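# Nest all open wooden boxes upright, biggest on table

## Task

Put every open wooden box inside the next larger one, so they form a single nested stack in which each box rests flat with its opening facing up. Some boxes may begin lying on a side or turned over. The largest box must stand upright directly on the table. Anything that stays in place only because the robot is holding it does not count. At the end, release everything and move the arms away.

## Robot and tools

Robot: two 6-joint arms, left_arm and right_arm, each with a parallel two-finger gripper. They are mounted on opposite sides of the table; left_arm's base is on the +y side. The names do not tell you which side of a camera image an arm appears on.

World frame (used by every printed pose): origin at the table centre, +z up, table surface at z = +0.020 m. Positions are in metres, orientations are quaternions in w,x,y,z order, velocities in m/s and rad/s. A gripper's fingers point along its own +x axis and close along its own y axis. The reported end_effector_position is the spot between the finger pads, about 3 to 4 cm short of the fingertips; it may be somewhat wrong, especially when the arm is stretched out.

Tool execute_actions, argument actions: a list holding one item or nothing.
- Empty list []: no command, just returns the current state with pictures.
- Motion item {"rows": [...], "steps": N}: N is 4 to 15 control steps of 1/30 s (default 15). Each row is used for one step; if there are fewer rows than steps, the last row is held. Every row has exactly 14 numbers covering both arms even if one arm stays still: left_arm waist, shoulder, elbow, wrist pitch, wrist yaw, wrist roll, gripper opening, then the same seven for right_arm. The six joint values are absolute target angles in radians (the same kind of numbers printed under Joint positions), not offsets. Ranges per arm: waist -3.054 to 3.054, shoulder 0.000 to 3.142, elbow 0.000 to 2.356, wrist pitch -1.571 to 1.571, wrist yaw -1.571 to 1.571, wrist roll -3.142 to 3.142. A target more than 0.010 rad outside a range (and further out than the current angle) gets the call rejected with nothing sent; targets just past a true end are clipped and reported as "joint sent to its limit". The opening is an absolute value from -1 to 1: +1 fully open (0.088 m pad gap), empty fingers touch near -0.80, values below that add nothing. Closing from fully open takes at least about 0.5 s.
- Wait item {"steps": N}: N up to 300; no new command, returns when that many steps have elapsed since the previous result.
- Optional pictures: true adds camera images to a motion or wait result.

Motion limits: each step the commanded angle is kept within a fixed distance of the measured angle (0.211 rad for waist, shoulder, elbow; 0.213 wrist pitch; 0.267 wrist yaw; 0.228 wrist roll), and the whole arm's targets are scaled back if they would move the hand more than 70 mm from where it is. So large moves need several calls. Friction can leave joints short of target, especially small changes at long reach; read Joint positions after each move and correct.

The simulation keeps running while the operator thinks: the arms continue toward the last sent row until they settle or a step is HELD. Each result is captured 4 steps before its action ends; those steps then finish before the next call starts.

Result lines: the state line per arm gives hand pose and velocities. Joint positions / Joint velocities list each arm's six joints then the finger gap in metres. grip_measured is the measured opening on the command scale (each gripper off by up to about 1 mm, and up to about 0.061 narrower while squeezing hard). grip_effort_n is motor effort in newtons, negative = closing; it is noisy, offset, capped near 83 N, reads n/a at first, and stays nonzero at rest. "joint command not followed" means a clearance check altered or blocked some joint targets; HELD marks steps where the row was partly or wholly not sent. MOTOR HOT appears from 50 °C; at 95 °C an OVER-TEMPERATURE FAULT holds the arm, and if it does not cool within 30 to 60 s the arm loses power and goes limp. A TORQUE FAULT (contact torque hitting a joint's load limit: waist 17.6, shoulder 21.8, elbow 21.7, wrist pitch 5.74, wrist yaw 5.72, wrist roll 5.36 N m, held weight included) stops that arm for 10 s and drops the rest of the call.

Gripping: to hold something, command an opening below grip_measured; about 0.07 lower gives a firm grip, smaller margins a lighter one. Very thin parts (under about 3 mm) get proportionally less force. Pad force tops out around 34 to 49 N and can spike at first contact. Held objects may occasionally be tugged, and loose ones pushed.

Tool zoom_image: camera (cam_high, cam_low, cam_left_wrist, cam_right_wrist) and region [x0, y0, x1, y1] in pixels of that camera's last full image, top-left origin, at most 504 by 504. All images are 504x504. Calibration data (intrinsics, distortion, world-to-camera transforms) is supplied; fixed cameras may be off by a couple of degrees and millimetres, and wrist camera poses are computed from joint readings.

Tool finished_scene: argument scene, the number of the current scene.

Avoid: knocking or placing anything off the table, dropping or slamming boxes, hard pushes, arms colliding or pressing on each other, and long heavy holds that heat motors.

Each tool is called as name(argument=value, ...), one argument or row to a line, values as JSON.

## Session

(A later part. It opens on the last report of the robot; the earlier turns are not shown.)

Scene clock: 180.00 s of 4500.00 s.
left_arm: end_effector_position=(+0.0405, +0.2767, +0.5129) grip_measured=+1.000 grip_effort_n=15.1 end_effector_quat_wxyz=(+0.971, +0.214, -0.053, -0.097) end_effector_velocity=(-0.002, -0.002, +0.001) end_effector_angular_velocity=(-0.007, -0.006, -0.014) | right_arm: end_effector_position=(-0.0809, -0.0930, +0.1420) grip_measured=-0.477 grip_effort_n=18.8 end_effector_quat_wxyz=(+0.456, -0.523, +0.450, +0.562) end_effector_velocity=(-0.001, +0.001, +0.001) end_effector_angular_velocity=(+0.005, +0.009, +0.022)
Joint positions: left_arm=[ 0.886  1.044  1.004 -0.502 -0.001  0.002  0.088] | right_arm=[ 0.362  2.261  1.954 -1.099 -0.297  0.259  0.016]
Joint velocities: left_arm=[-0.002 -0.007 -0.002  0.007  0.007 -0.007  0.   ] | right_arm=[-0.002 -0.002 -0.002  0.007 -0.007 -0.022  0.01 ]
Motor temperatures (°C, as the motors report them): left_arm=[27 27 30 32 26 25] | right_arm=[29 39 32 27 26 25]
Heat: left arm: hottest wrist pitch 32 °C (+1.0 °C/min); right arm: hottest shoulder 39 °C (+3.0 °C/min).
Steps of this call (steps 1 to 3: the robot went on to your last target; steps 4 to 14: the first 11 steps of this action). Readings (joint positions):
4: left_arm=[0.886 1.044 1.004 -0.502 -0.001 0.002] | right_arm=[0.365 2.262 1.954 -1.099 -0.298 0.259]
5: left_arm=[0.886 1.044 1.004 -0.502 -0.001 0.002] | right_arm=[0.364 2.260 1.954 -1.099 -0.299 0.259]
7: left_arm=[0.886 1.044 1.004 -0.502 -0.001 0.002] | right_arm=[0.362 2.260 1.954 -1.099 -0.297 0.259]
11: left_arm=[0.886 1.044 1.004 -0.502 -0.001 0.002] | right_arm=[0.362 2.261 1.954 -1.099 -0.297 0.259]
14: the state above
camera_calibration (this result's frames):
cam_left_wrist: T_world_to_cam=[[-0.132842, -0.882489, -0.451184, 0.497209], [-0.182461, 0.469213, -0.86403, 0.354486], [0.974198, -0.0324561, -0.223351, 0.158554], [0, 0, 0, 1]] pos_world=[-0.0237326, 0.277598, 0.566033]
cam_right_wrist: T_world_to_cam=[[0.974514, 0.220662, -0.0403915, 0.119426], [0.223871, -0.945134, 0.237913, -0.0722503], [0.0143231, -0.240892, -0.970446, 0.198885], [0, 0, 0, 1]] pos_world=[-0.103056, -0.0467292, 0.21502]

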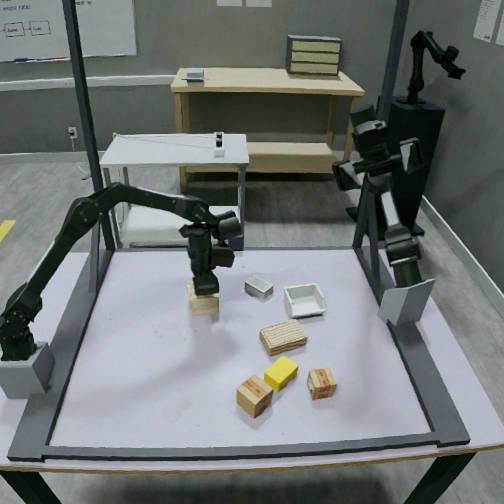

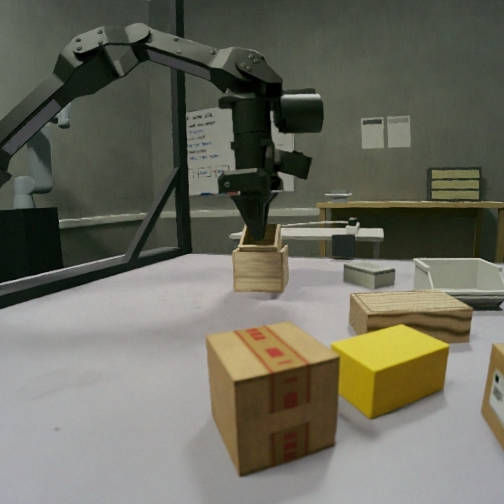

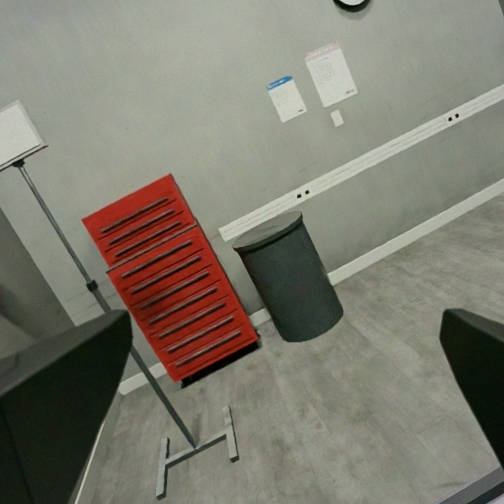

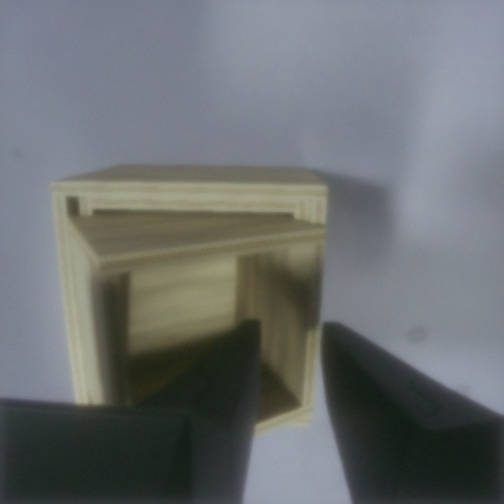

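execute_actions(
  actions=[
    {"rows":[[0.9,1.0,1.0,-0.5,0,0,1,0.35,2.27,2.06,-1.25,-0.29,0.26,-0.45]],"steps":15},
  ],
)

execute_actions(
  actions=[
    {"steps":10},
  ],
  pictures=true,
)

Scene clock: 180.50 s of 4500.00 s.
left_arm: end_effector_position=(+0.0405, +0.2767, +0.5129) grip_measured=+1.000 grip_effort_n=15.1 end_effector_quat_wxyz=(+0.971, +0.214, -0.053, -0.097) end_effector_velocity=(-0.003, -0.003, +0.003) end_effector_angular_velocity=(-0.007, -0.010, -0.016) | right_arm: end_effector_position=(-0.0788, -0.0997, +0.1643) grip_measured=-0.453 grip_effort_n=18.4 end_effector_quat_wxyz=(+0.457, -0.533, +0.463, +0.541) end_effector_velocity=(+0.008, -0.012, -0.001) end_effector_angular_velocity=(-0.059, -0.034, -0.015)
Joint positions: left_arm=[ 0.886  1.044  1.004 -0.502 -0.001  0.002  0.088] | right_arm=[ 0.351  2.264  2.047 -1.242 -0.295  0.259  0.017]
Joint velocities: left_arm=[-0.002 -0.007  0.002  0.007  0.007 -0.007  0.   ] | right_arm=[-0.002  0.002 -0.002 -0.066  0.007 -0.007 -0.   ]
Motor temperatures (°C, as the motors report them): left_arm=[27 27 30 32 26 25] | right_arm=[29 39 32 27 26 25]
Heat: left arm: hottest wrist pitch 32 °C (+1.0 °C/min); right arm: hottest shoulder 39 °C (+2.0 °C/min).
Steps of this call (steps 1 to 4: the last 4 steps of your previous action; steps 5 to 15: the first 11 steps of this action). Readings (joint positions):
5: left_arm=[0.886 1.044 1.004 -0.502 -0.001 0.002] | right_arm=[0.361 2.261 1.964 -1.117 -0.297 0.259]
6: left_arm=[0.886 1.044 1.004 -0.502 -0.001 0.002] | right_arm=[0.361 2.264 1.983 -1.156 -0.297 0.259]
8: left_arm=[0.886 1.044 1.004 -0.502 -0.001 0.002] | right_arm=[0.357 2.264 2.008 -1.199 -0.297 0.259]
12: left_arm=[0.886 1.044 1.004 -0.502 -0.001 0.002] | right_arm=[0.351 2.264 2.045 -1.230 -0.296 0.259]
15: the state above

Scene clock: 180.83 s of 4500.00 s.
left_arm: end_effector_position=(+0.0405, +0.2767, +0.5129) grip_measured=+1.000 grip_effort_n=15.1 end_effector_quat_wxyz=(+0.971, +0.214, -0.053, -0.097) end_effector_velocity=(+0.000, +0.001, -0.002) end_effector_angular_velocity=(+0.009, +0.003, +0.008) | right_arm: end_effector_position=(-0.0787, -0.1003, +0.1649) grip_measured=-0.453 grip_effort_n=18.4 end_effector_quat_wxyz=(+0.456, -0.534, +0.464, +0.540) end_effector_velocity=(+0.002, -0.005, +0.001) end_effector_angular_velocity=(-0.021, -0.002, -0.001)
Joint positions: left_arm=[ 0.886  1.044  1.004 -0.502 -0.001  0.002  0.088] | right_arm=[ 0.351  2.264  2.05  -1.248 -0.295  0.259  0.017]
Joint velocities: left_arm=[-0.002 -0.002 -0.002 -0.007 -0.007  0.007  0.   ] | right_arm=[-0.002 -0.002 -0.002 -0.022 -0.007 -0.007 -0.   ]
Motor temperatures (°C, as the motors report them): left_arm=[27 27 30 32 26 25] | right_arm=[29 39 32 27 26 25]
Heat: left arm: hottest wrist pitch 32 °C (+1.0 °C/min); right arm: hottest shoulder 39 °C (+2.0 °C/min).
Kept back: nothing.
Steps of this call (steps 1 to 4: the last 4 steps of your previous action; steps 5 to 10: the robot went on to your last target). Readings (joint positions):
1: left_arm=[0.886 1.044 1.004 -0.502 -0.001 0.002] | right_arm=[0.351 2.264 2.047 -1.243 -0.295 0.259]
2: left_arm=[0.886 1.044 1.004 -0.502 -0.001 0.002] | right_arm=[0.351 2.264 2.048 -1.244 -0.295 0.259]
4: left_arm=[0.886 1.044 1.004 -0.502 -0.001 0.002] | right_arm=[0.351 2.264 2.049 -1.246 -0.295 0.259]
8: left_arm=[0.886 1.044 1.004 -0.502 -0.001 0.002] | right_arm=[0.351 2.264 2.050 -1.247 -0.295 0.259]
10: the state above
camera_calibration (this result's frames):
cam_left_wrist: T_world_to_cam=[[-0.132842, -0.882489, -0.451184, 0.497209], [-0.182461, 0.469213, -0.86403, 0.354486], [0.974198, -0.0324561, -0.223351, 0.158554], [0, 0, 0, 1]] pos_world=[-0.0237326, 0.277598, 0.566033]
cam_right_wrist: T_world_to_cam=[[0.980679, 0.193754, -0.0270017, 0.115356], [0.193342, -0.938922, 0.284682, -0.0946476], [0.0298057, -0.284402, -0.958242, 0.214112], [0, 0, 0, 1]] pos_world=[-0.10121, -0.0503235, 0.23523]

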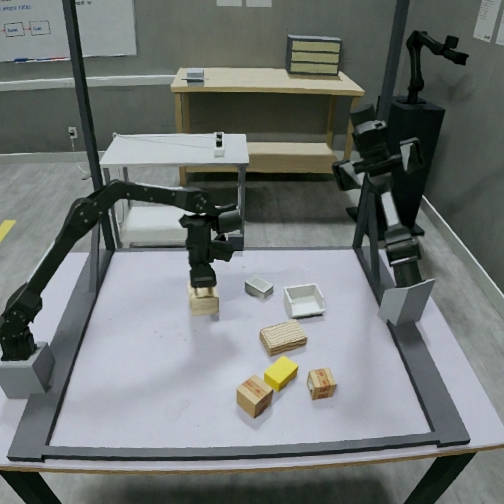

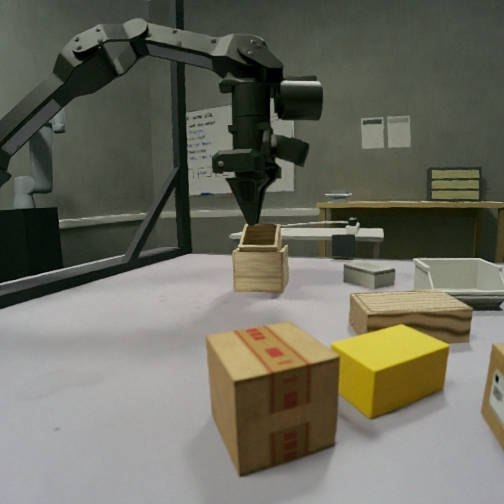

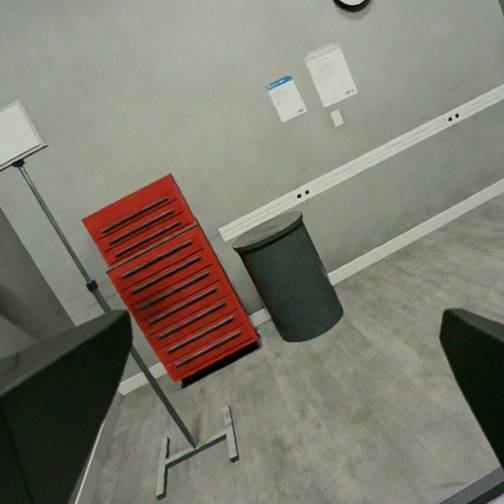

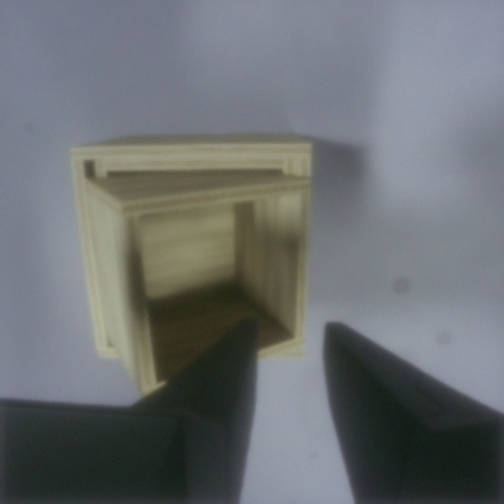

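execute_actions(
  actions=[
    {"rows":[[0.9,1.0,1.0,-0.5,0,0,1,0.42,2.30,2.09,-1.25,-0.29,0.32,-1]],"steps":15},
  ],
)

execute_actions(
  actions=[
    {"steps":10},
  ],
  pictures=true,
)

Scene clock: 181.63 s of 4500.00 s.
left_arm: end_effector_position=(+0.0405, +0.2767, +0.5129) grip_measured=+1.000 grip_effort_n=15.1 end_effector_quat_wxyz=(+0.971, +0.214, -0.053, -0.097) end_effector_velocity=(-0.001, +0.003, -0.000) end_effector_angular_velocity=(-0.008, -0.005, +0.019) | right_arm: end_effector_position=(-0.1082, -0.1124, +0.1554) grip_measured=-0.798 grip_effort_n=-83.5 end_effector_quat_wxyz=(+0.449, -0.541, +0.463, +0.540) end_effector_velocity=(+0.007, +0.004, -0.001) end_effector_angular_velocity=(-0.014, +0.014, -0.046)
Joint positions: left_arm=[ 0.886  1.044  1.004 -0.502 -0.001  0.002  0.088] | right_arm=[ 0.423  2.282  2.078 -1.251 -0.291  0.315  0.   ]
Joint velocities: left_arm=[-0.002 -0.007 -0.002 -0.007 -0.022 -0.007  0.   ] | right_arm=[-0.022  0.012  0.007 -0.007 -0.022  0.022  0.   ]
Motor temperatures (°C, as the motors report them): left_arm=[27 27 30 32 26 25] | right_arm=[29 39 32 27 26 25]
Heat: left arm: hottest wrist pitch 32 °C (+1.0 °C/min); right arm: hottest shoulder 39 °C (+2.0 °C/min).
Steps of this call (steps 1 to 13: the robot went on to your last target; steps 14 to 24: the first 11 steps of this action). Readings (joint positions):
14: left_arm=[0.886 1.044 1.004 -0.502 -0.001 0.002] | right_arm=[0.353 2.265 2.053 -1.249 -0.293 0.267]
15: left_arm=[0.886 1.044 1.004 -0.502 -0.001 0.002] | right_arm=[0.358 2.269 2.059 -1.251 -0.291 0.281]
17: left_arm=[0.886 1.044 1.004 -0.502 -0.001 0.002] | right_arm=[0.380 2.274 2.070 -1.251 -0.291 0.298]
21: left_arm=[0.886 1.044 1.004 -0.502 -0.001 0.002] | right_arm=[0.419 2.279 2.077 -1.251 -0.291 0.311]
24: the state above

Scene clock: 181.97 s of 4500.00 s.
left_arm: end_effector_position=(+0.0405, +0.2767, +0.5129) grip_measured=+1.000 grip_effort_n=15.1 end_effector_quat_wxyz=(+0.971, +0.214, -0.053, -0.097) end_effector_velocity=(+0.002, +0.003, -0.005) end_effector_angular_velocity=(-0.001, +0.018, +0.025) | right_arm: end_effector_position=(-0.1072, -0.1115, +0.1555) grip_measured=-0.798 grip_effort_n=-83.5 end_effector_quat_wxyz=(+0.451, -0.540, +0.464, +0.539) end_effector_velocity=(+0.000, -0.006, +0.000) end_effector_angular_velocity=(-0.023, -0.003, +0.018)
Joint positions: left_arm=[ 0.886  1.044  1.004 -0.502 -0.001  0.002  0.088] | right_arm=[ 0.42   2.283  2.08  -1.251 -0.291  0.318  0.   ]
Joint velocities: left_arm=[-0.007  0.002 -0.002 -0.022 -0.022 -0.007  0.   ] | right_arm=[ 0.002 -0.002 -0.002 -0.022 -0.007 -0.022  0.   ]
Motor temperatures (°C, as the motors report them): left_arm=[27 27 30 32 26 25] | right_arm=[29 39 32 27 26 25]
Heat: left arm: hottest wrist pitch 32 °C (+1.0 °C/min); right arm: hottest shoulder 39 °C (+2.0 °C/min).
Kept back: nothing.
Steps of this call (steps 1 to 4: the last 4 steps of your previous action; steps 5 to 10: the robot went on to your last target). Readings (joint positions):
1: left_arm=[0.886 1.044 1.004 -0.502 -0.001 0.002] | right_arm=[0.422 2.282 2.078 -1.251 -0.291 0.316]
2: left_arm=[0.886 1.044 1.004 -0.502 -0.001 0.002] | right_arm=[0.422 2.282 2.079 -1.251 -0.291 0.317]
4: left_arm=[0.886 1.044 1.004 -0.502 -0.001 0.002] | right_arm=[0.420 2.282 2.079 -1.251 -0.291 0.317]
8: left_arm=[0.886 1.044 1.004 -0.502 -0.001 0.002] | right_arm=[0.420 2.283 2.080 -1.251 -0.291 0.318]
10: the state above
camera_calibration (this result's frames):
cam_left_wrist: T_world_to_cam=[[-0.132842, -0.882489, -0.451184, 0.497209], [-0.182461, 0.469213, -0.86403, 0.354486], [0.974198, -0.0324561, -0.223351, 0.158554], [0, 0, 0, 1]] pos_world=[-0.0237326, 0.277598, 0.566033]
cam_right_wrist: T_world_to_cam=[[0.978795, 0.202975, -0.0276008, 0.146163], [0.201917, -0.93332, 0.29689, -0.0972917], [0.0345009, -0.296168, -0.954513, 0.201378], [0, 0, 0, 1]] pos_world=[-0.130367, -0.0608302, 0.225137]

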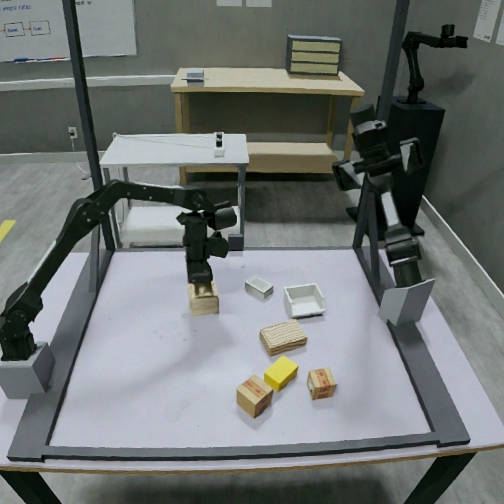

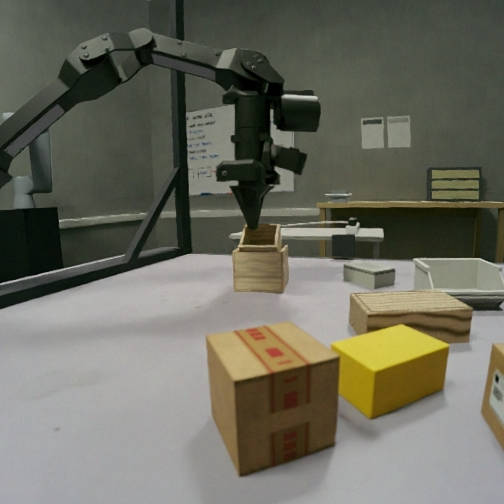

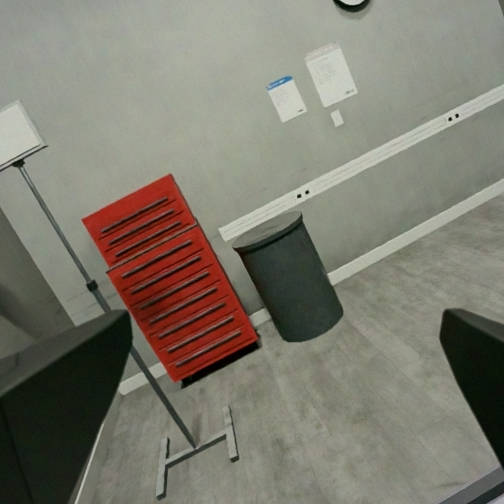

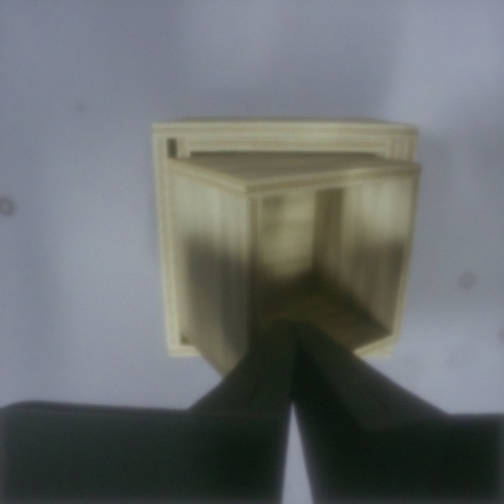

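execute_actions(
  actions=[
    {"rows":[[0.9,1.0,1.0,-0.5,0,0,1,0.39,2.345,2.15,-1.27,-0.29,0.30,-1]],"steps":15},
  ],
)

execute_actions(
  actions=[
    {"steps":10},
  ],
  pictures=true,
)

Scene clock: 182.50 s of 4500.00 s.
left_arm: end_effector_position=(+0.0405, +0.2767, +0.5129) grip_measured=+1.000 grip_effort_n=15.1 end_effector_quat_wxyz=(+0.971, +0.214, -0.053, -0.097) end_effector_velocity=(-0.002, -0.002, +0.001) end_effector_angular_velocity=(-0.007, -0.006, -0.014) | right_arm: end_effector_position=(-0.0964, -0.0966, +0.1541) grip_measured=-0.798 grip_effort_n=-83.5 end_effector_quat_wxyz=(+0.457, -0.534, +0.467, +0.536) end_effector_velocity=(-0.005, -0.006, +0.001) end_effector_angular_velocity=(-0.031, +0.011, +0.023)
Joint positions: left_arm=[ 0.886  1.044  1.004 -0.502 -0.001  0.002  0.088] | right_arm=[ 0.388  2.327  2.136 -1.267 -0.291  0.303  0.   ]
Joint velocities: left_arm=[-0.002 -0.007 -0.002  0.007  0.007 -0.007  0.   ] | right_arm=[ 0.007  0.007  0.022 -0.037 -0.022 -0.022  0.   ]
Motor temperatures (°C, as the motors report them): left_arm=[27 27 30 32 26 25] | right_arm=[29 39 32 27 26 25]
Heat: left arm: hottest wrist pitch 32 °C (+1.0 °C/min); right arm: hottest shoulder 39 °C (+2.0 °C/min).
Steps of this call (steps 1 to 5: the robot went on to your last target; steps 6 to 16: the first 11 steps of this action). Readings (joint positions):
6: left_arm=[0.886 1.044 1.004 -0.502 -0.001 0.002] | right_arm=[0.420 2.287 2.086 -1.255 -0.291 0.317]
7: left_arm=[0.886 1.044 1.004 -0.502 -0.001 0.002] | right_arm=[0.417 2.296 2.101 -1.259 -0.291 0.314]
9: left_arm=[0.886 1.044 1.004 -0.502 -0.001 0.002] | right_arm=[0.407 2.310 2.122 -1.259 -0.291 0.309]
13: left_arm=[0.886 1.044 1.004 -0.502 -0.001 0.002] | right_arm=[0.390 2.324 2.133 -1.265 -0.291 0.304]
16: the state above

Scene clock: 182.83 s of 4500.00 s.
left_arm: end_effector_position=(+0.0405, +0.2767, +0.5129) grip_measured=+1.000 grip_effort_n=15.1 end_effector_quat_wxyz=(+0.971, +0.214, -0.053, -0.097) end_effector_velocity=(+0.001, +0.002, -0.000) end_effector_angular_velocity=(+0.006, +0.001, +0.012) | right_arm: end_effector_position=(-0.0970, -0.0960, +0.1550) grip_measured=-0.798 grip_effort_n=-83.5 end_effector_quat_wxyz=(+0.457, -0.534, +0.466, +0.537) end_effector_velocity=(+0.001, -0.002, -0.001) end_effector_angular_velocity=(-0.018, +0.015, -0.003)
Joint positions: left_arm=[ 0.886  1.044  1.004 -0.502 -0.001  0.002  0.088] | right_arm=[ 0.388  2.327  2.14  -1.268 -0.291  0.302  0.   ]
Joint velocities: left_arm=[ 0.002  0.002  0.002 -0.007 -0.007  0.007  0.   ] | right_arm=[-0.007  0.002 -0.002 -0.007 -0.022 -0.007  0.   ]
Motor temperatures (°C, as the motors report them): left_arm=[27 27 30 32 26 25] | right_arm=[29 39 32 27 26 25]
Heat: left arm: hottest wrist pitch 32 °C (+1.0 °C/min); right arm: hottest shoulder 39 °C (+2.0 °C/min).
Kept back: nothing.
Steps of this call (steps 1 to 4: the last 4 steps of your previous action; steps 5 to 10: the robot went on to your last target). Readings (joint positions):
1: left_arm=[0.886 1.044 1.004 -0.502 -0.001 0.002] | right_arm=[0.388 2.327 2.137 -1.267 -0.291 0.303]
2: left_arm=[0.886 1.044 1.004 -0.502 -0.001 0.002] | right_arm=[0.388 2.327 2.138 -1.267 -0.291 0.303]
4: left_arm=[0.886 1.044 1.004 -0.502 -0.001 0.002] | right_arm=[0.388 2.327 2.139 -1.267 -0.291 0.302]
8: left_arm=[0.886 1.044 1.004 -0.502 -0.001 0.002] | right_arm=[0.388 2.327 2.140 -1.268 -0.291 0.302]
10: the state above
camera_calibration (this result's frames):
cam_left_wrist: T_world_to_cam=[[-0.132842, -0.882489, -0.451184, 0.497209], [-0.182461, 0.469213, -0.86403, 0.354486], [0.974198, -0.0324561, -0.223351, 0.158554], [0, 0, 0, 1]] pos_world=[-0.0237326, 0.277598, 0.566033]
cam_right_wrist: T_world_to_cam=[[0.981896, 0.187613, -0.0260927, 0.131592], [0.187094, -0.939084, 0.288299, -0.0854368], [0.0295856, -0.287962, -0.957185, 0.205858], [0, 0, 0, 1]] pos_world=[-0.119315, -0.0456416, 0.225109]

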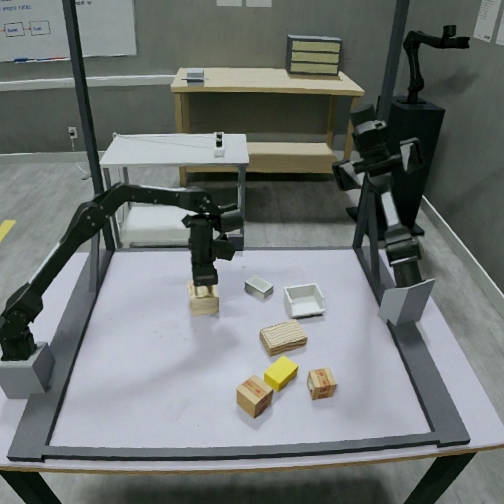

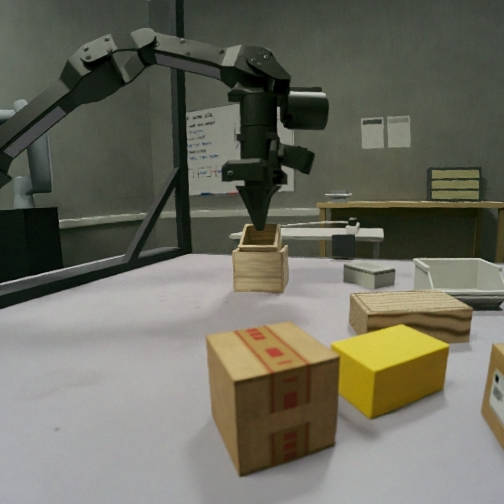

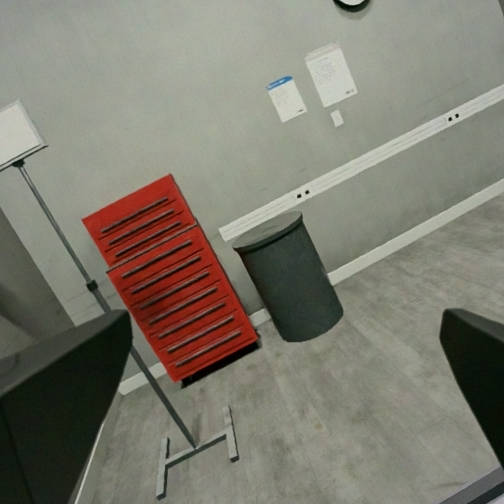

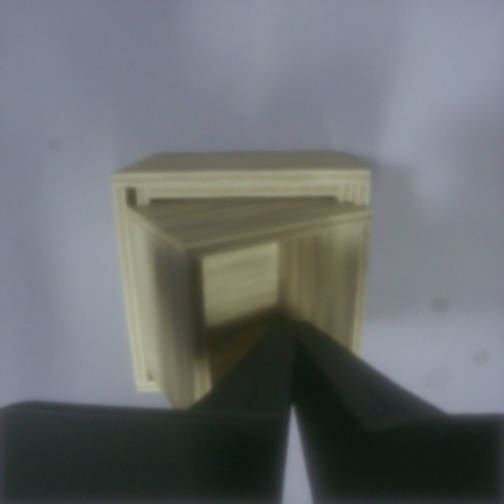

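execute_actions(
  actions=[
    {"rows":[[0.9,1.0,1.0,-0.5,0,0,1,0.405,2.335,2.04,-1.18,-0.29,0.30,-1]],"steps":15},
  ],
)

execute_actions(
  actions=[
    {"steps":10},
  ],
  pictures=true,
)

Scene clock: 183.27 s of 4500.00 s.
left_arm: end_effector_position=(+0.0405, +0.2767, +0.5129) grip_measured=+1.000 grip_effort_n=15.1 end_effector_quat_wxyz=(+0.971, +0.214, -0.053, -0.097) end_effector_velocity=(+0.002, +0.003, -0.006) end_effector_angular_velocity=(+0.012, +0.020, +0.017) | right_arm: end_effector_position=(-0.0964, -0.0992, +0.1326) grip_measured=-0.798 grip_effort_n=-83.5 end_effector_quat_wxyz=(+0.452, -0.539, +0.464, +0.539) end_effector_velocity=(-0.003, +0.007, +0.001) end_effector_angular_velocity=(+0.029, +0.022, +0.015)
Joint positions: left_arm=[ 0.886  1.044  1.004 -0.502 -0.001  0.002  0.088] | right_arm=[ 0.402  2.328  2.057 -1.185 -0.291  0.302  0.   ]
Joint velocities: left_arm=[-0.002 -0.002 -0.007 -0.022 -0.007  0.007  0.   ] | right_arm=[-0.002 -0.002 -0.002  0.037 -0.007 -0.007  0.   ]
Motor temperatures (°C, as the motors report them): left_arm=[27 27 30 32 26 25] | right_arm=[29 39 32 27 26 25]
Heat: left arm: hottest wrist pitch 32 °C (+1.0 °C/min); right arm: hottest shoulder 39 °C (+2.0 °C/min).
Steps of this call (steps 1 to 2: the robot went on to your last target; steps 3 to 13: the first 11 steps of this action). Readings (joint positions):
3: left_arm=[0.886 1.044 1.004 -0.502 -0.001 0.002] | right_arm=[0.388 2.327 2.133 -1.259 -0.291 0.302]
4: left_arm=[0.886 1.044 1.004 -0.502 -0.001 0.002] | right_arm=[0.389 2.326 2.119 -1.237 -0.291 0.302]
6: left_arm=[0.886 1.044 1.004 -0.502 -0.001 0.002] | right_arm=[0.393 2.326 2.094 -1.211 -0.291 0.302]
10: left_arm=[0.886 1.044 1.004 -0.502 -0.001 0.002] | right_arm=[0.401 2.328 2.059 -1.193 -0.291 0.302]
13: the state above

Scene clock: 183.60 s of 4500.00 s.
left_arm: end_effector_position=(+0.0405, +0.2767, +0.5129) grip_measured=+1.000 grip_effort_n=15.1 end_effector_quat_wxyz=(+0.971, +0.214, -0.053, -0.097) end_effector_velocity=(-0.000, -0.001, -0.003) end_effector_angular_velocity=(+0.011, +0.009, -0.005) | right_arm: end_effector_position=(-0.0960, -0.0994, +0.1317) grip_measured=-0.798 grip_effort_n=-83.5 end_effector_quat_wxyz=(+0.452, -0.539, +0.464, +0.538) end_effector_velocity=(+0.003, -0.001, +0.000) end_effector_angular_velocity=(-0.012, +0.001, -0.003)
Joint positions: left_arm=[ 0.886  1.044  1.004 -0.502 -0.001  0.002  0.088] | right_arm=[ 0.402  2.328  2.053 -1.182 -0.291  0.302  0.   ]
Joint velocities: left_arm=[-0.002 -0.002 -0.002 -0.007  0.007  0.007  0.   ] | right_arm=[-0.007 -0.002 -0.007 -0.007 -0.007 -0.007  0.   ]
Motor temperatures (°C, as the motors report them): left_arm=[27 27 30 32 26 25] | right_arm=[29 39 32 27 26 25]
Heat: left arm: hottest wrist pitch 32 °C (+1.0 °C/min); right arm: hottest shoulder 39 °C (+2.0 °C/min).
Kept back: nothing.
Steps of this call (steps 1 to 4: the last 4 steps of your previous action; steps 5 to 10: the robot went on to your last target). Readings (joint positions):
1: left_arm=[0.886 1.044 1.004 -0.502 -0.001 0.002] | right_arm=[0.402 2.328 2.057 -1.185 -0.291 0.302]
2: left_arm=[0.886 1.044 1.004 -0.502 -0.001 0.002] | right_arm=[0.402 2.328 2.056 -1.184 -0.291 0.302]
4: left_arm=[0.886 1.044 1.004 -0.502 -0.001 0.002] | right_arm=[0.402 2.328 2.054 -1.184 -0.291 0.302]
8: left_arm=[0.886 1.044 1.004 -0.502 -0.001 0.002] | right_arm=[0.402 2.328 2.053 -1.182 -0.291 0.302]
10: the state above
camera_calibration (this result's frames):
cam_left_wrist: T_world_to_cam=[[-0.132842, -0.882489, -0.451184, 0.497209], [-0.182461, 0.469213, -0.86403, 0.354486], [0.974198, -0.0324561, -0.223351, 0.158554], [0, 0, 0, 1]] pos_world=[-0.0237326, 0.277598, 0.566033]
cam_right_wrist: T_world_to_cam=[[0.979311, 0.200675, -0.0260692, 0.131673], [0.19935, -0.934555, 0.294732, -0.0812551], [0.0347824, -0.293831, -0.955224, 0.182237], [0, 0, 0, 1]] pos_world=[-0.119089, -0.0488139, 0.201458]

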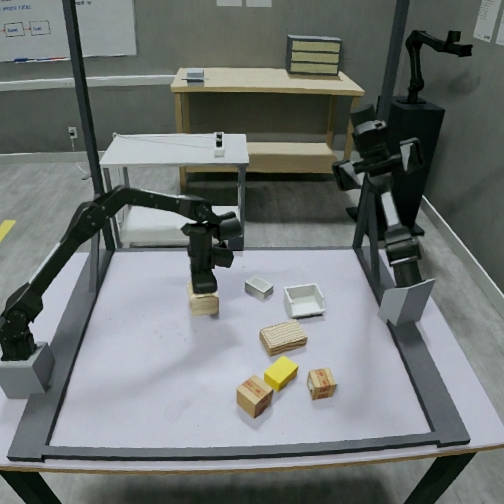

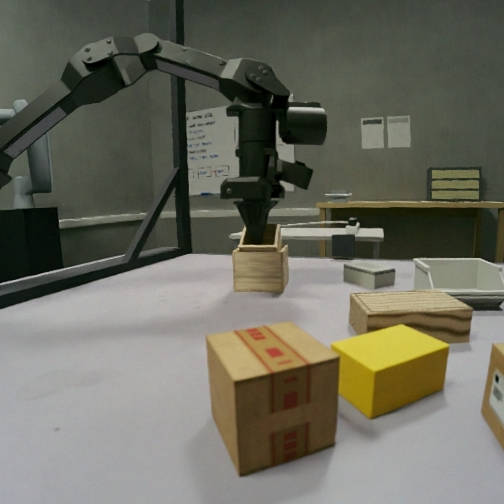

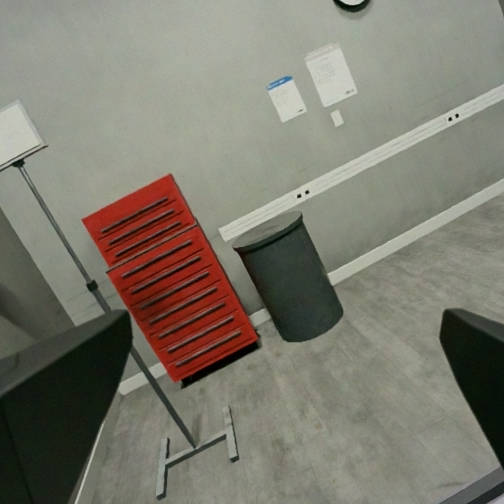

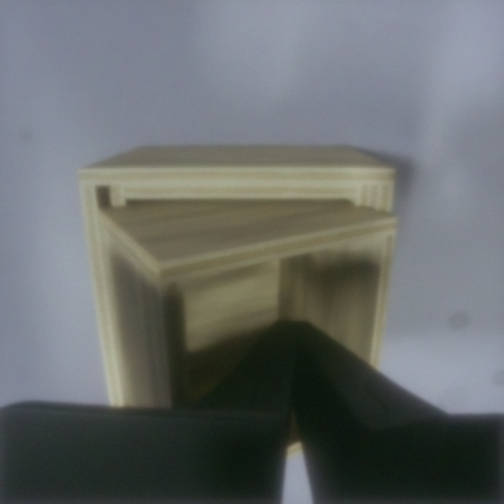

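Push −x gradually (with slight y compensation).

execute_actions(
  actions=[
    {"rows":[[0.9,1.0,1.0,-0.5,0,0,1,0.42,2.34,2.05,-1.18,-0.29,0.32,-1],[0.9,1.0,1.0,-0.5,0,0,1,0.42,2.34,2.05,-1.18,-0.29,0.32,-1],[0.9,1.0,1.0,-0.5,0,0,1,0.42,2.34,2.05,-1.18,-0.29,0.32,-1],[0.9,1.0,1.0,-0.5,0,0,1,0.42,2.34,2.05,-1.18,-0.29,0.32,-1],[0.9,1.0,1.0,-0.5,0,0,1,0.435,2.35,2.055,-1.18,-0.29,0.33,-1],[0.9,1.0,1.0,-0.5,0,0,1,0.435,2.35,2.055,-1.18,-0.29,0.33,-1],[0.9,1.0,1.0,-0.5,0,0,1,0.435,2.35,2.055,-1.18,-0.29,0.33,-1],[0.9,1.0,1.0,-0.5,0,0,1,0.435,2.35,2.055,-1.18,-0.29,0.33,-1],[0.9,1.0,1.0,-0.5,0,0,1,0.455,2.36,2.06,-1.18,-0.29,0.35,-1]],"steps":15},
  ],
)

execute_actions(
  actions=[
    {"steps":10},
  ],
  pictures=true,
)

Scene clock: 184.23 s of 4500.00 s.
left_arm: end_effector_position=(+0.0405, +0.2767, +0.5129) grip_measured=+1.000 grip_effort_n=15.1 end_effector_quat_wxyz=(+0.971, +0.214, -0.053, -0.097) end_effector_velocity=(-0.000, +0.001, +0.002) end_effector_angular_velocity=(+0.003, -0.012, +0.006) | right_arm: end_effector_position=(-0.1079, -0.1075, +0.1257) grip_measured=-0.798 grip_effort_n=-83.5 end_effector_quat_wxyz=(+0.450, -0.542, +0.468, +0.533) end_effector_velocity=(-0.042, -0.035, -0.035) end_effector_angular_velocity=(-0.084, -0.021, +0.024)
Joint positions: left_arm=[ 0.886  1.044  1.004 -0.502 -0.001  0.002  0.088] | right_arm=[ 0.435  2.333  2.053 -1.182 -0.291  0.336  0.   ]
Joint velocities: left_arm=[ 0.002 -0.002 -0.002  0.007 -0.007  0.007  0.   ] | right_arm=[ 0.125  0.046  0.002 -0.007 -0.007  0.081  0.   ]
Motor temperatures (°C, as the motors report them): left_arm=[27 27 30 32 26 25] | right_arm=[29 40 32 27 26 25]
Heat: left arm: hottest wrist pitch 32 °C (+1.0 °C/min); right arm: hottest shoulder 40 °C (+3.0 °C/min).
Steps of this call (steps 1 to 8: the robot went on to your last target; steps 9 to 19: the first 11 steps of this action). Readings (joint positions):
9: left_arm=[0.886 1.044 1.004 -0.502 -0.001 0.002] | right_arm=[0.403 2.328 2.053 -1.182 -0.291 0.302]
10: left_arm=[0.886 1.044 1.004 -0.502 -0.001 0.002] | right_arm=[0.404 2.328 2.053 -1.182 -0.291 0.306]
12: left_arm=[0.886 1.044 1.004 -0.502 -0.001 0.002] | right_arm=[0.408 2.328 2.053 -1.182 -0.291 0.311]
16: left_arm=[0.886 1.044 1.004 -0.502 -0.001 0.002] | right_arm=[0.423 2.329 2.053 -1.182 -0.291 0.322]
19: the state above

Scene clock: 184.57 s of 4500.00 s.
left_arm: end_effector_position=(+0.0405, +0.2767, +0.5129) grip_measured=+1.000 grip_effort_n=15.1 end_effector_quat_wxyz=(+0.971, +0.214, -0.053, -0.097) end_effector_velocity=(+0.001, +0.006, -0.003) end_effector_angular_velocity=(+0.006, +0.009, +0.031) | right_arm: end_effector_position=(-0.1121, -0.1111, +0.1211) grip_measured=-0.798 grip_effort_n=-83.5 end_effector_quat_wxyz=(+0.449, -0.545, +0.470, +0.530) end_effector_velocity=(+0.002, -0.002, -0.001) end_effector_angular_velocity=(-0.013, +0.001, +0.002)
Joint positions: left_arm=[ 0.886  1.044  1.004 -0.502 -0.001  0.002  0.088] | right_arm=[ 0.448  2.34   2.053 -1.182 -0.291  0.347  0.   ]
Joint velocities: left_arm=[ 0.002 -0.002 -0.002 -0.022 -0.022  0.007  0.   ] | right_arm=[-0.002  0.002 -0.002 -0.007 -0.007 -0.007  0.   ]
Motor temperatures (°C, as the motors report them): left_arm=[27 27 30 32 26 25] | right_arm=[29 40 32 27 26 25]
Heat: left arm: hottest wrist pitch 32 °C (+1.0 °C/min); right arm: hottest shoulder 40 °C (+3.0 °C/min).
Kept back: nothing.
Steps of this call (steps 1 to 4: the last 4 steps of your previous action; steps 5 to 10: the robot went on to your last target). Readings (joint positions):
1: left_arm=[0.886 1.044 1.004 -0.502 -0.001 0.002] | right_arm=[0.439 2.335 2.053 -1.182 -0.291 0.339]
2: left_arm=[0.886 1.044 1.004 -0.502 -0.001 0.002] | right_arm=[0.443 2.337 2.053 -1.182 -0.291 0.341]
4: left_arm=[0.886 1.044 1.004 -0.502 -0.001 0.002] | right_arm=[0.447 2.339 2.053 -1.182 -0.291 0.344]
8: left_arm=[0.886 1.044 1.004 -0.502 -0.001 0.002] | right_arm=[0.448 2.340 2.053 -1.182 -0.291 0.347]
10: the state above
camera_calibration (this result's frames):
cam_left_wrist: T_world_to_cam=[[-0.132842, -0.882489, -0.451184, 0.497209], [-0.182461, 0.469213, -0.86403, 0.354486], [0.974198, -0.0324561, -0.223351, 0.158554], [0, 0, 0, 1]] pos_world=[-0.0237326, 0.277598, 0.566033]
cam_right_wrist: T_world_to_cam=[[0.980302, 0.196017, -0.0241952, 0.148874], [0.193462, -0.92835, 0.317393, -0.0886009], [0.0397527, -0.315822, -0.947985, 0.166443], [0, 0, 0, 1]] pos_world=[-0.135417, -0.0588684, 0.189509]

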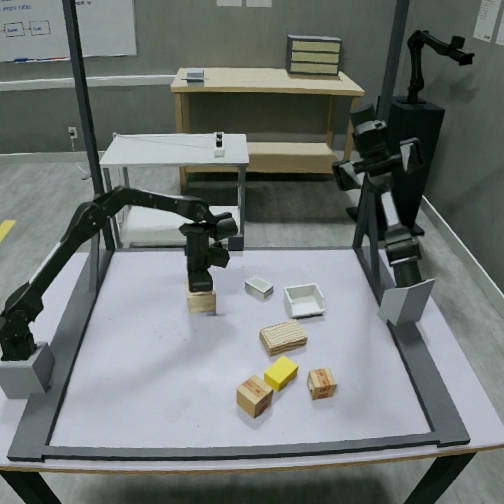

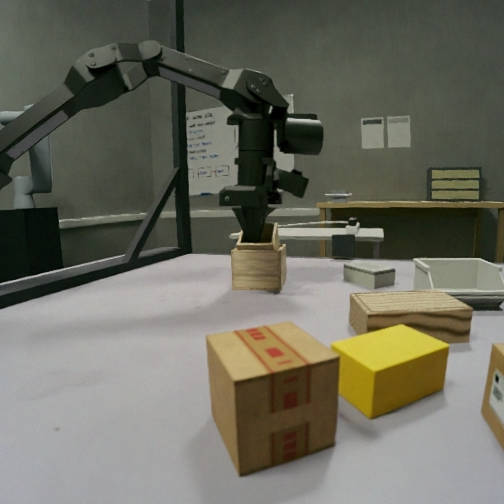

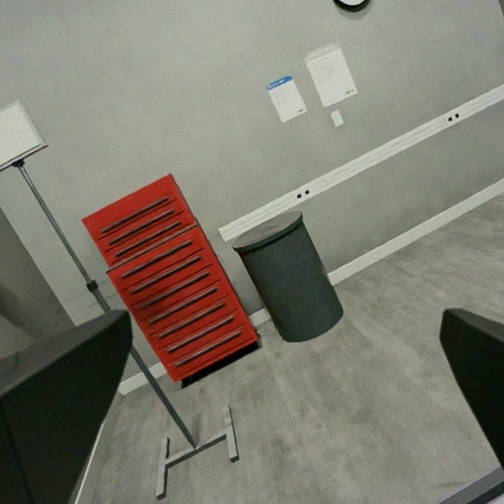

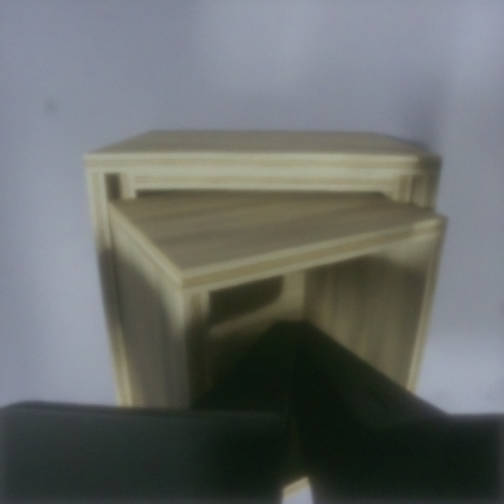

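execute_actions(
  actions=[
    {"rows":[[0.9,1.0,1.0,-0.5,0,0,1,0.425,2.34,2.17,-1.29,-0.29,0.34,-0.3]],"steps":15},
  ],
)

execute_actions(
  actions=[
    {"rows":[[0.9,1.0,1.0,-0.5,0,0,1,0.465,2.40,2.22,-1.29,-0.29,0.36,-0.3]],"steps":15},
  ],
)

execute_actions(
  actions=[
    {"steps":10},
  ],
  pictures=true,
)

Scene clock: 185.17 s of 4500.00 s.
left_arm: end_effector_position=(+0.0405, +0.2767, +0.5129) grip_measured=+1.000 grip_effort_n=15.1 end_effector_quat_wxyz=(+0.971, +0.214, -0.053, -0.097) end_effector_velocity=(-0.001, +0.001, -0.000) end_effector_angular_velocity=(-0.006, +0.001, +0.005) | right_arm: end_effector_position=(-0.1108, -0.1047, +0.1489) grip_measured=-0.334 grip_effort_n=18.8 end_effector_quat_wxyz=(+0.456, -0.538, +0.472, +0.529) end_effector_velocity=(+0.004, -0.013, +0.000) end_effector_angular_velocity=(-0.065, -0.010, -0.013)
Joint positions: left_arm=[ 0.886  1.044  1.004 -0.502 -0.001  0.002  0.088] | right_arm=[ 0.424  2.341  2.159 -1.283 -0.291  0.343  0.023]
Joint velocities: left_arm=[-0.002 -0.002  0.002 -0.007 -0.007 -0.007  0.   ] | right_arm=[-0.002  0.002  0.002 -0.066 -0.022 -0.007  0.013]
Motor temperatures (°C, as the motors report them): left_arm=[27 27 30 32 26 25] | right_arm=[29 40 32 27 26 25]
Heat: left arm: hottest wrist pitch 32 °C (+1.0 °C/min); right arm: hottest shoulder 40 °C (+3.0 °C/min).
Steps of this call (steps 1 to 7: the robot went on to your last target; steps 8 to 18: the first 11 steps of this action). Readings (joint positions):
8: left_arm=[0.886 1.044 1.004 -0.502 -0.001 0.002] | right_arm=[0.448 2.340 2.064 -1.195 -0.291 0.348]
9: left_arm=[0.886 1.044 1.004 -0.502 -0.001 0.002] | right_arm=[0.446 2.343 2.084 -1.222 -0.291 0.348]
11: left_arm=[0.886 1.044 1.004 -0.502 -0.001 0.002] | right_arm=[0.439 2.344 2.115 -1.252 -0.291 0.346]
15: left_arm=[0.886 1.044 1.004 -0.502 -0.001 0.002] | right_arm=[0.426 2.341 2.156 -1.275 -0.291 0.343]
18: the state above

Scene clock: 185.67 s of 4500.00 s.
left_arm: end_effector_position=(+0.0405, +0.2767, +0.5129) grip_measured=+1.000 grip_effort_n=15.1 end_effector_quat_wxyz=(+0.971, +0.214, -0.053, -0.097) end_effector_velocity=(+0.001, +0.004, -0.004) end_effector_angular_velocity=(+0.008, +0.014, +0.018) | right_arm: end_effector_position=(-0.1276, -0.1080, +0.1386) grip_measured=-0.303 grip_effort_n=18.4 end_effector_quat_wxyz=(+0.447, -0.546, +0.468, +0.532) end_effector_velocity=(+0.008, -0.002, -0.010) end_effector_angular_velocity=(-0.040, -0.016, -0.027)
Joint positions: left_arm=[ 0.886  1.044  1.004 -0.502 -0.001  0.002  0.088] | right_arm=[ 0.463  2.38   2.207 -1.291 -0.29   0.357  0.024]
Joint velocities: left_arm=[ 0.002 -0.002 -0.002 -0.022 -0.007  0.007  0.   ] | right_arm=[-0.007  0.027  0.002 -0.022 -0.007  0.007  0.   ]
Motor temperatures (°C, as the motors report them): left_arm=[27 27 30 32 26 25] | right_arm=[29 40 32 27 26 25]
Heat: left arm: hottest wrist pitch 32 °C (+1.0 °C/min); right arm: hottest shoulder 40 °C (+3.0 °C/min).
Steps of this call (steps 1 to 4: the last 4 steps of your previous action; steps 5 to 15: the first 11 steps of this action). Readings (joint positions):
5: left_arm=[0.886 1.044 1.004 -0.502 -0.001 0.002] | right_arm=[0.425 2.344 2.165 -1.290 -0.291 0.343]
6: left_arm=[0.886 1.044 1.004 -0.502 -0.001 0.002] | right_arm=[0.428 2.350 2.176 -1.292 -0.291 0.346]
8: left_arm=[0.886 1.044 1.004 -0.502 -0.001 0.002] | right_arm=[0.438 2.361 2.194 -1.291 -0.290 0.351]
12: left_arm=[0.886 1.044 1.004 -0.502 -0.001 0.002] | right_arm=[0.459 2.375 2.206 -1.291 -0.290 0.356]
15: the state above

Scene clock: 186.00 s of 4500.00 s.
left_arm: end_effector_position=(+0.0405, +0.2767, +0.5129) grip_measured=+1.000 grip_effort_n=14.7 end_effector_quat_wxyz=(+0.971, +0.214, -0.053, -0.097) end_effector_velocity=(-0.001, -0.001, +0.000) end_effector_angular_velocity=(-0.005, -0.006, -0.002) | right_arm: end_effector_position=(-0.1276, -0.1077, +0.1381) grip_measured=-0.303 grip_effort_n=18.4 end_effector_quat_wxyz=(+0.447, -0.546, +0.469, +0.531) end_effector_velocity=(+0.000, -0.005, +0.001) end_effector_angular_velocity=(-0.028, +0.009, -0.001)
Joint positions: left_arm=[ 0.886  1.044  1.004 -0.502 -0.001  0.002  0.088] | right_arm=[ 0.463  2.382  2.209 -1.291 -0.29   0.358  0.024]
Joint velocities: left_arm=[-0.007 -0.002 -0.002  0.007 -0.007 -0.007  0.   ] | right_arm=[-0.002 -0.002 -0.002 -0.022 -0.022 -0.007 -0.   ]
Motor temperatures (°C, as the motors report them): left_arm=[27 27 30 32 26 25] | right_arm=[29 40 32 27 26 25]
Heat: left arm: hottest wrist pitch 32 °C (+1.0 °C/min); right arm: hottest shoulder 40 °C (+3.0 °C/min).
Kept back: nothing.
Steps of this call (steps 1 to 4: the last 4 steps of your previous action; steps 5 to 10: the robot went on to your last target). Readings (joint positions):
1: left_arm=[0.886 1.044 1.004 -0.502 -0.001 0.002] | right_arm=[0.463 2.381 2.208 -1.291 -0.290 0.357]
2: left_arm=[0.886 1.044 1.004 -0.502 -0.001 0.002] | right_arm=[0.463 2.381 2.208 -1.291 -0.290 0.357]
4: left_arm=[0.886 1.044 1.004 -0.502 -0.001 0.002] | right_arm=[0.463 2.382 2.209 -1.291 -0.290 0.357]
8: left_arm=[0.886 1.044 1.004 -0.502 -0.001 0.002] | right_arm=[0.463 2.382 2.209 -1.291 -0.290 0.358]
10: the state above
camera_calibration (this result's frames):
cam_left_wrist: T_world_to_cam=[[-0.132842, -0.882489, -0.451184, 0.497209], [-0.182461, 0.469213, -0.86403, 0.354486], [0.974198, -0.0324561, -0.223351, 0.158554], [0, 0, 0, 1]] pos_world=[-0.0237326, 0.277598, 0.566033]
cam_right_wrist: T_world_to_cam=[[0.979411, 0.200352, -0.0247853, 0.164247], [0.197761, -0.927503, 0.31722, -0.08718], [0.0405671, -0.31559, -0.948028, 0.184372], [0, 0, 0, 1]] pos_world=[-0.151104, -0.0555809, 0.206516]

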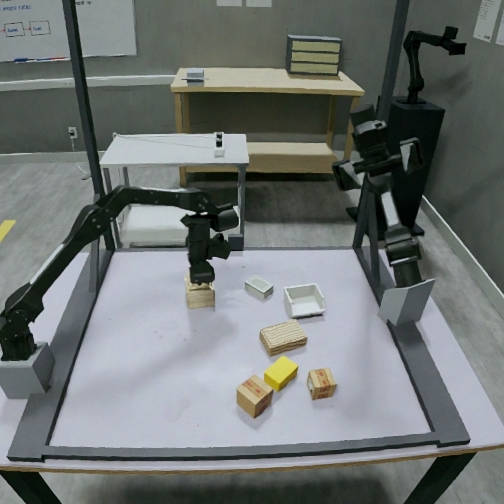

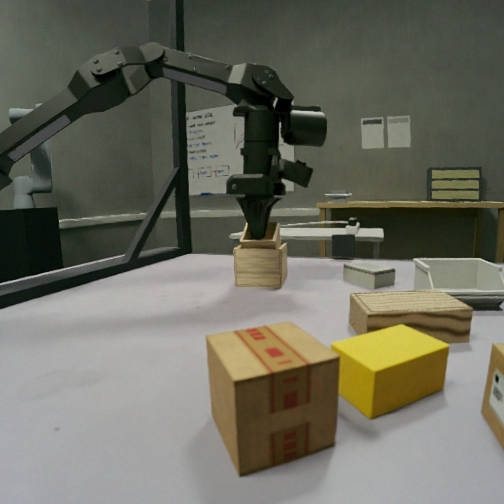

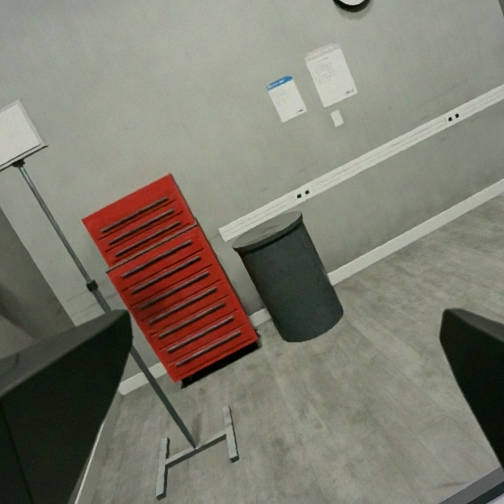

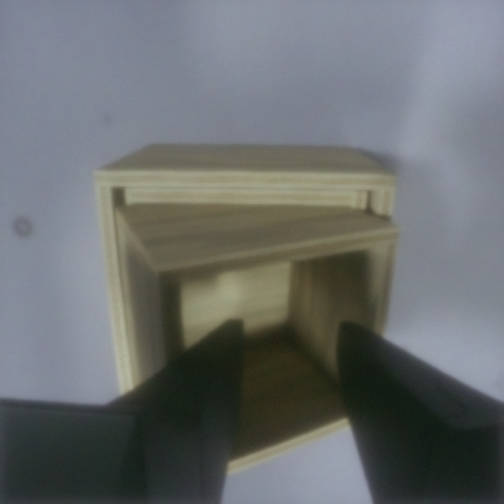

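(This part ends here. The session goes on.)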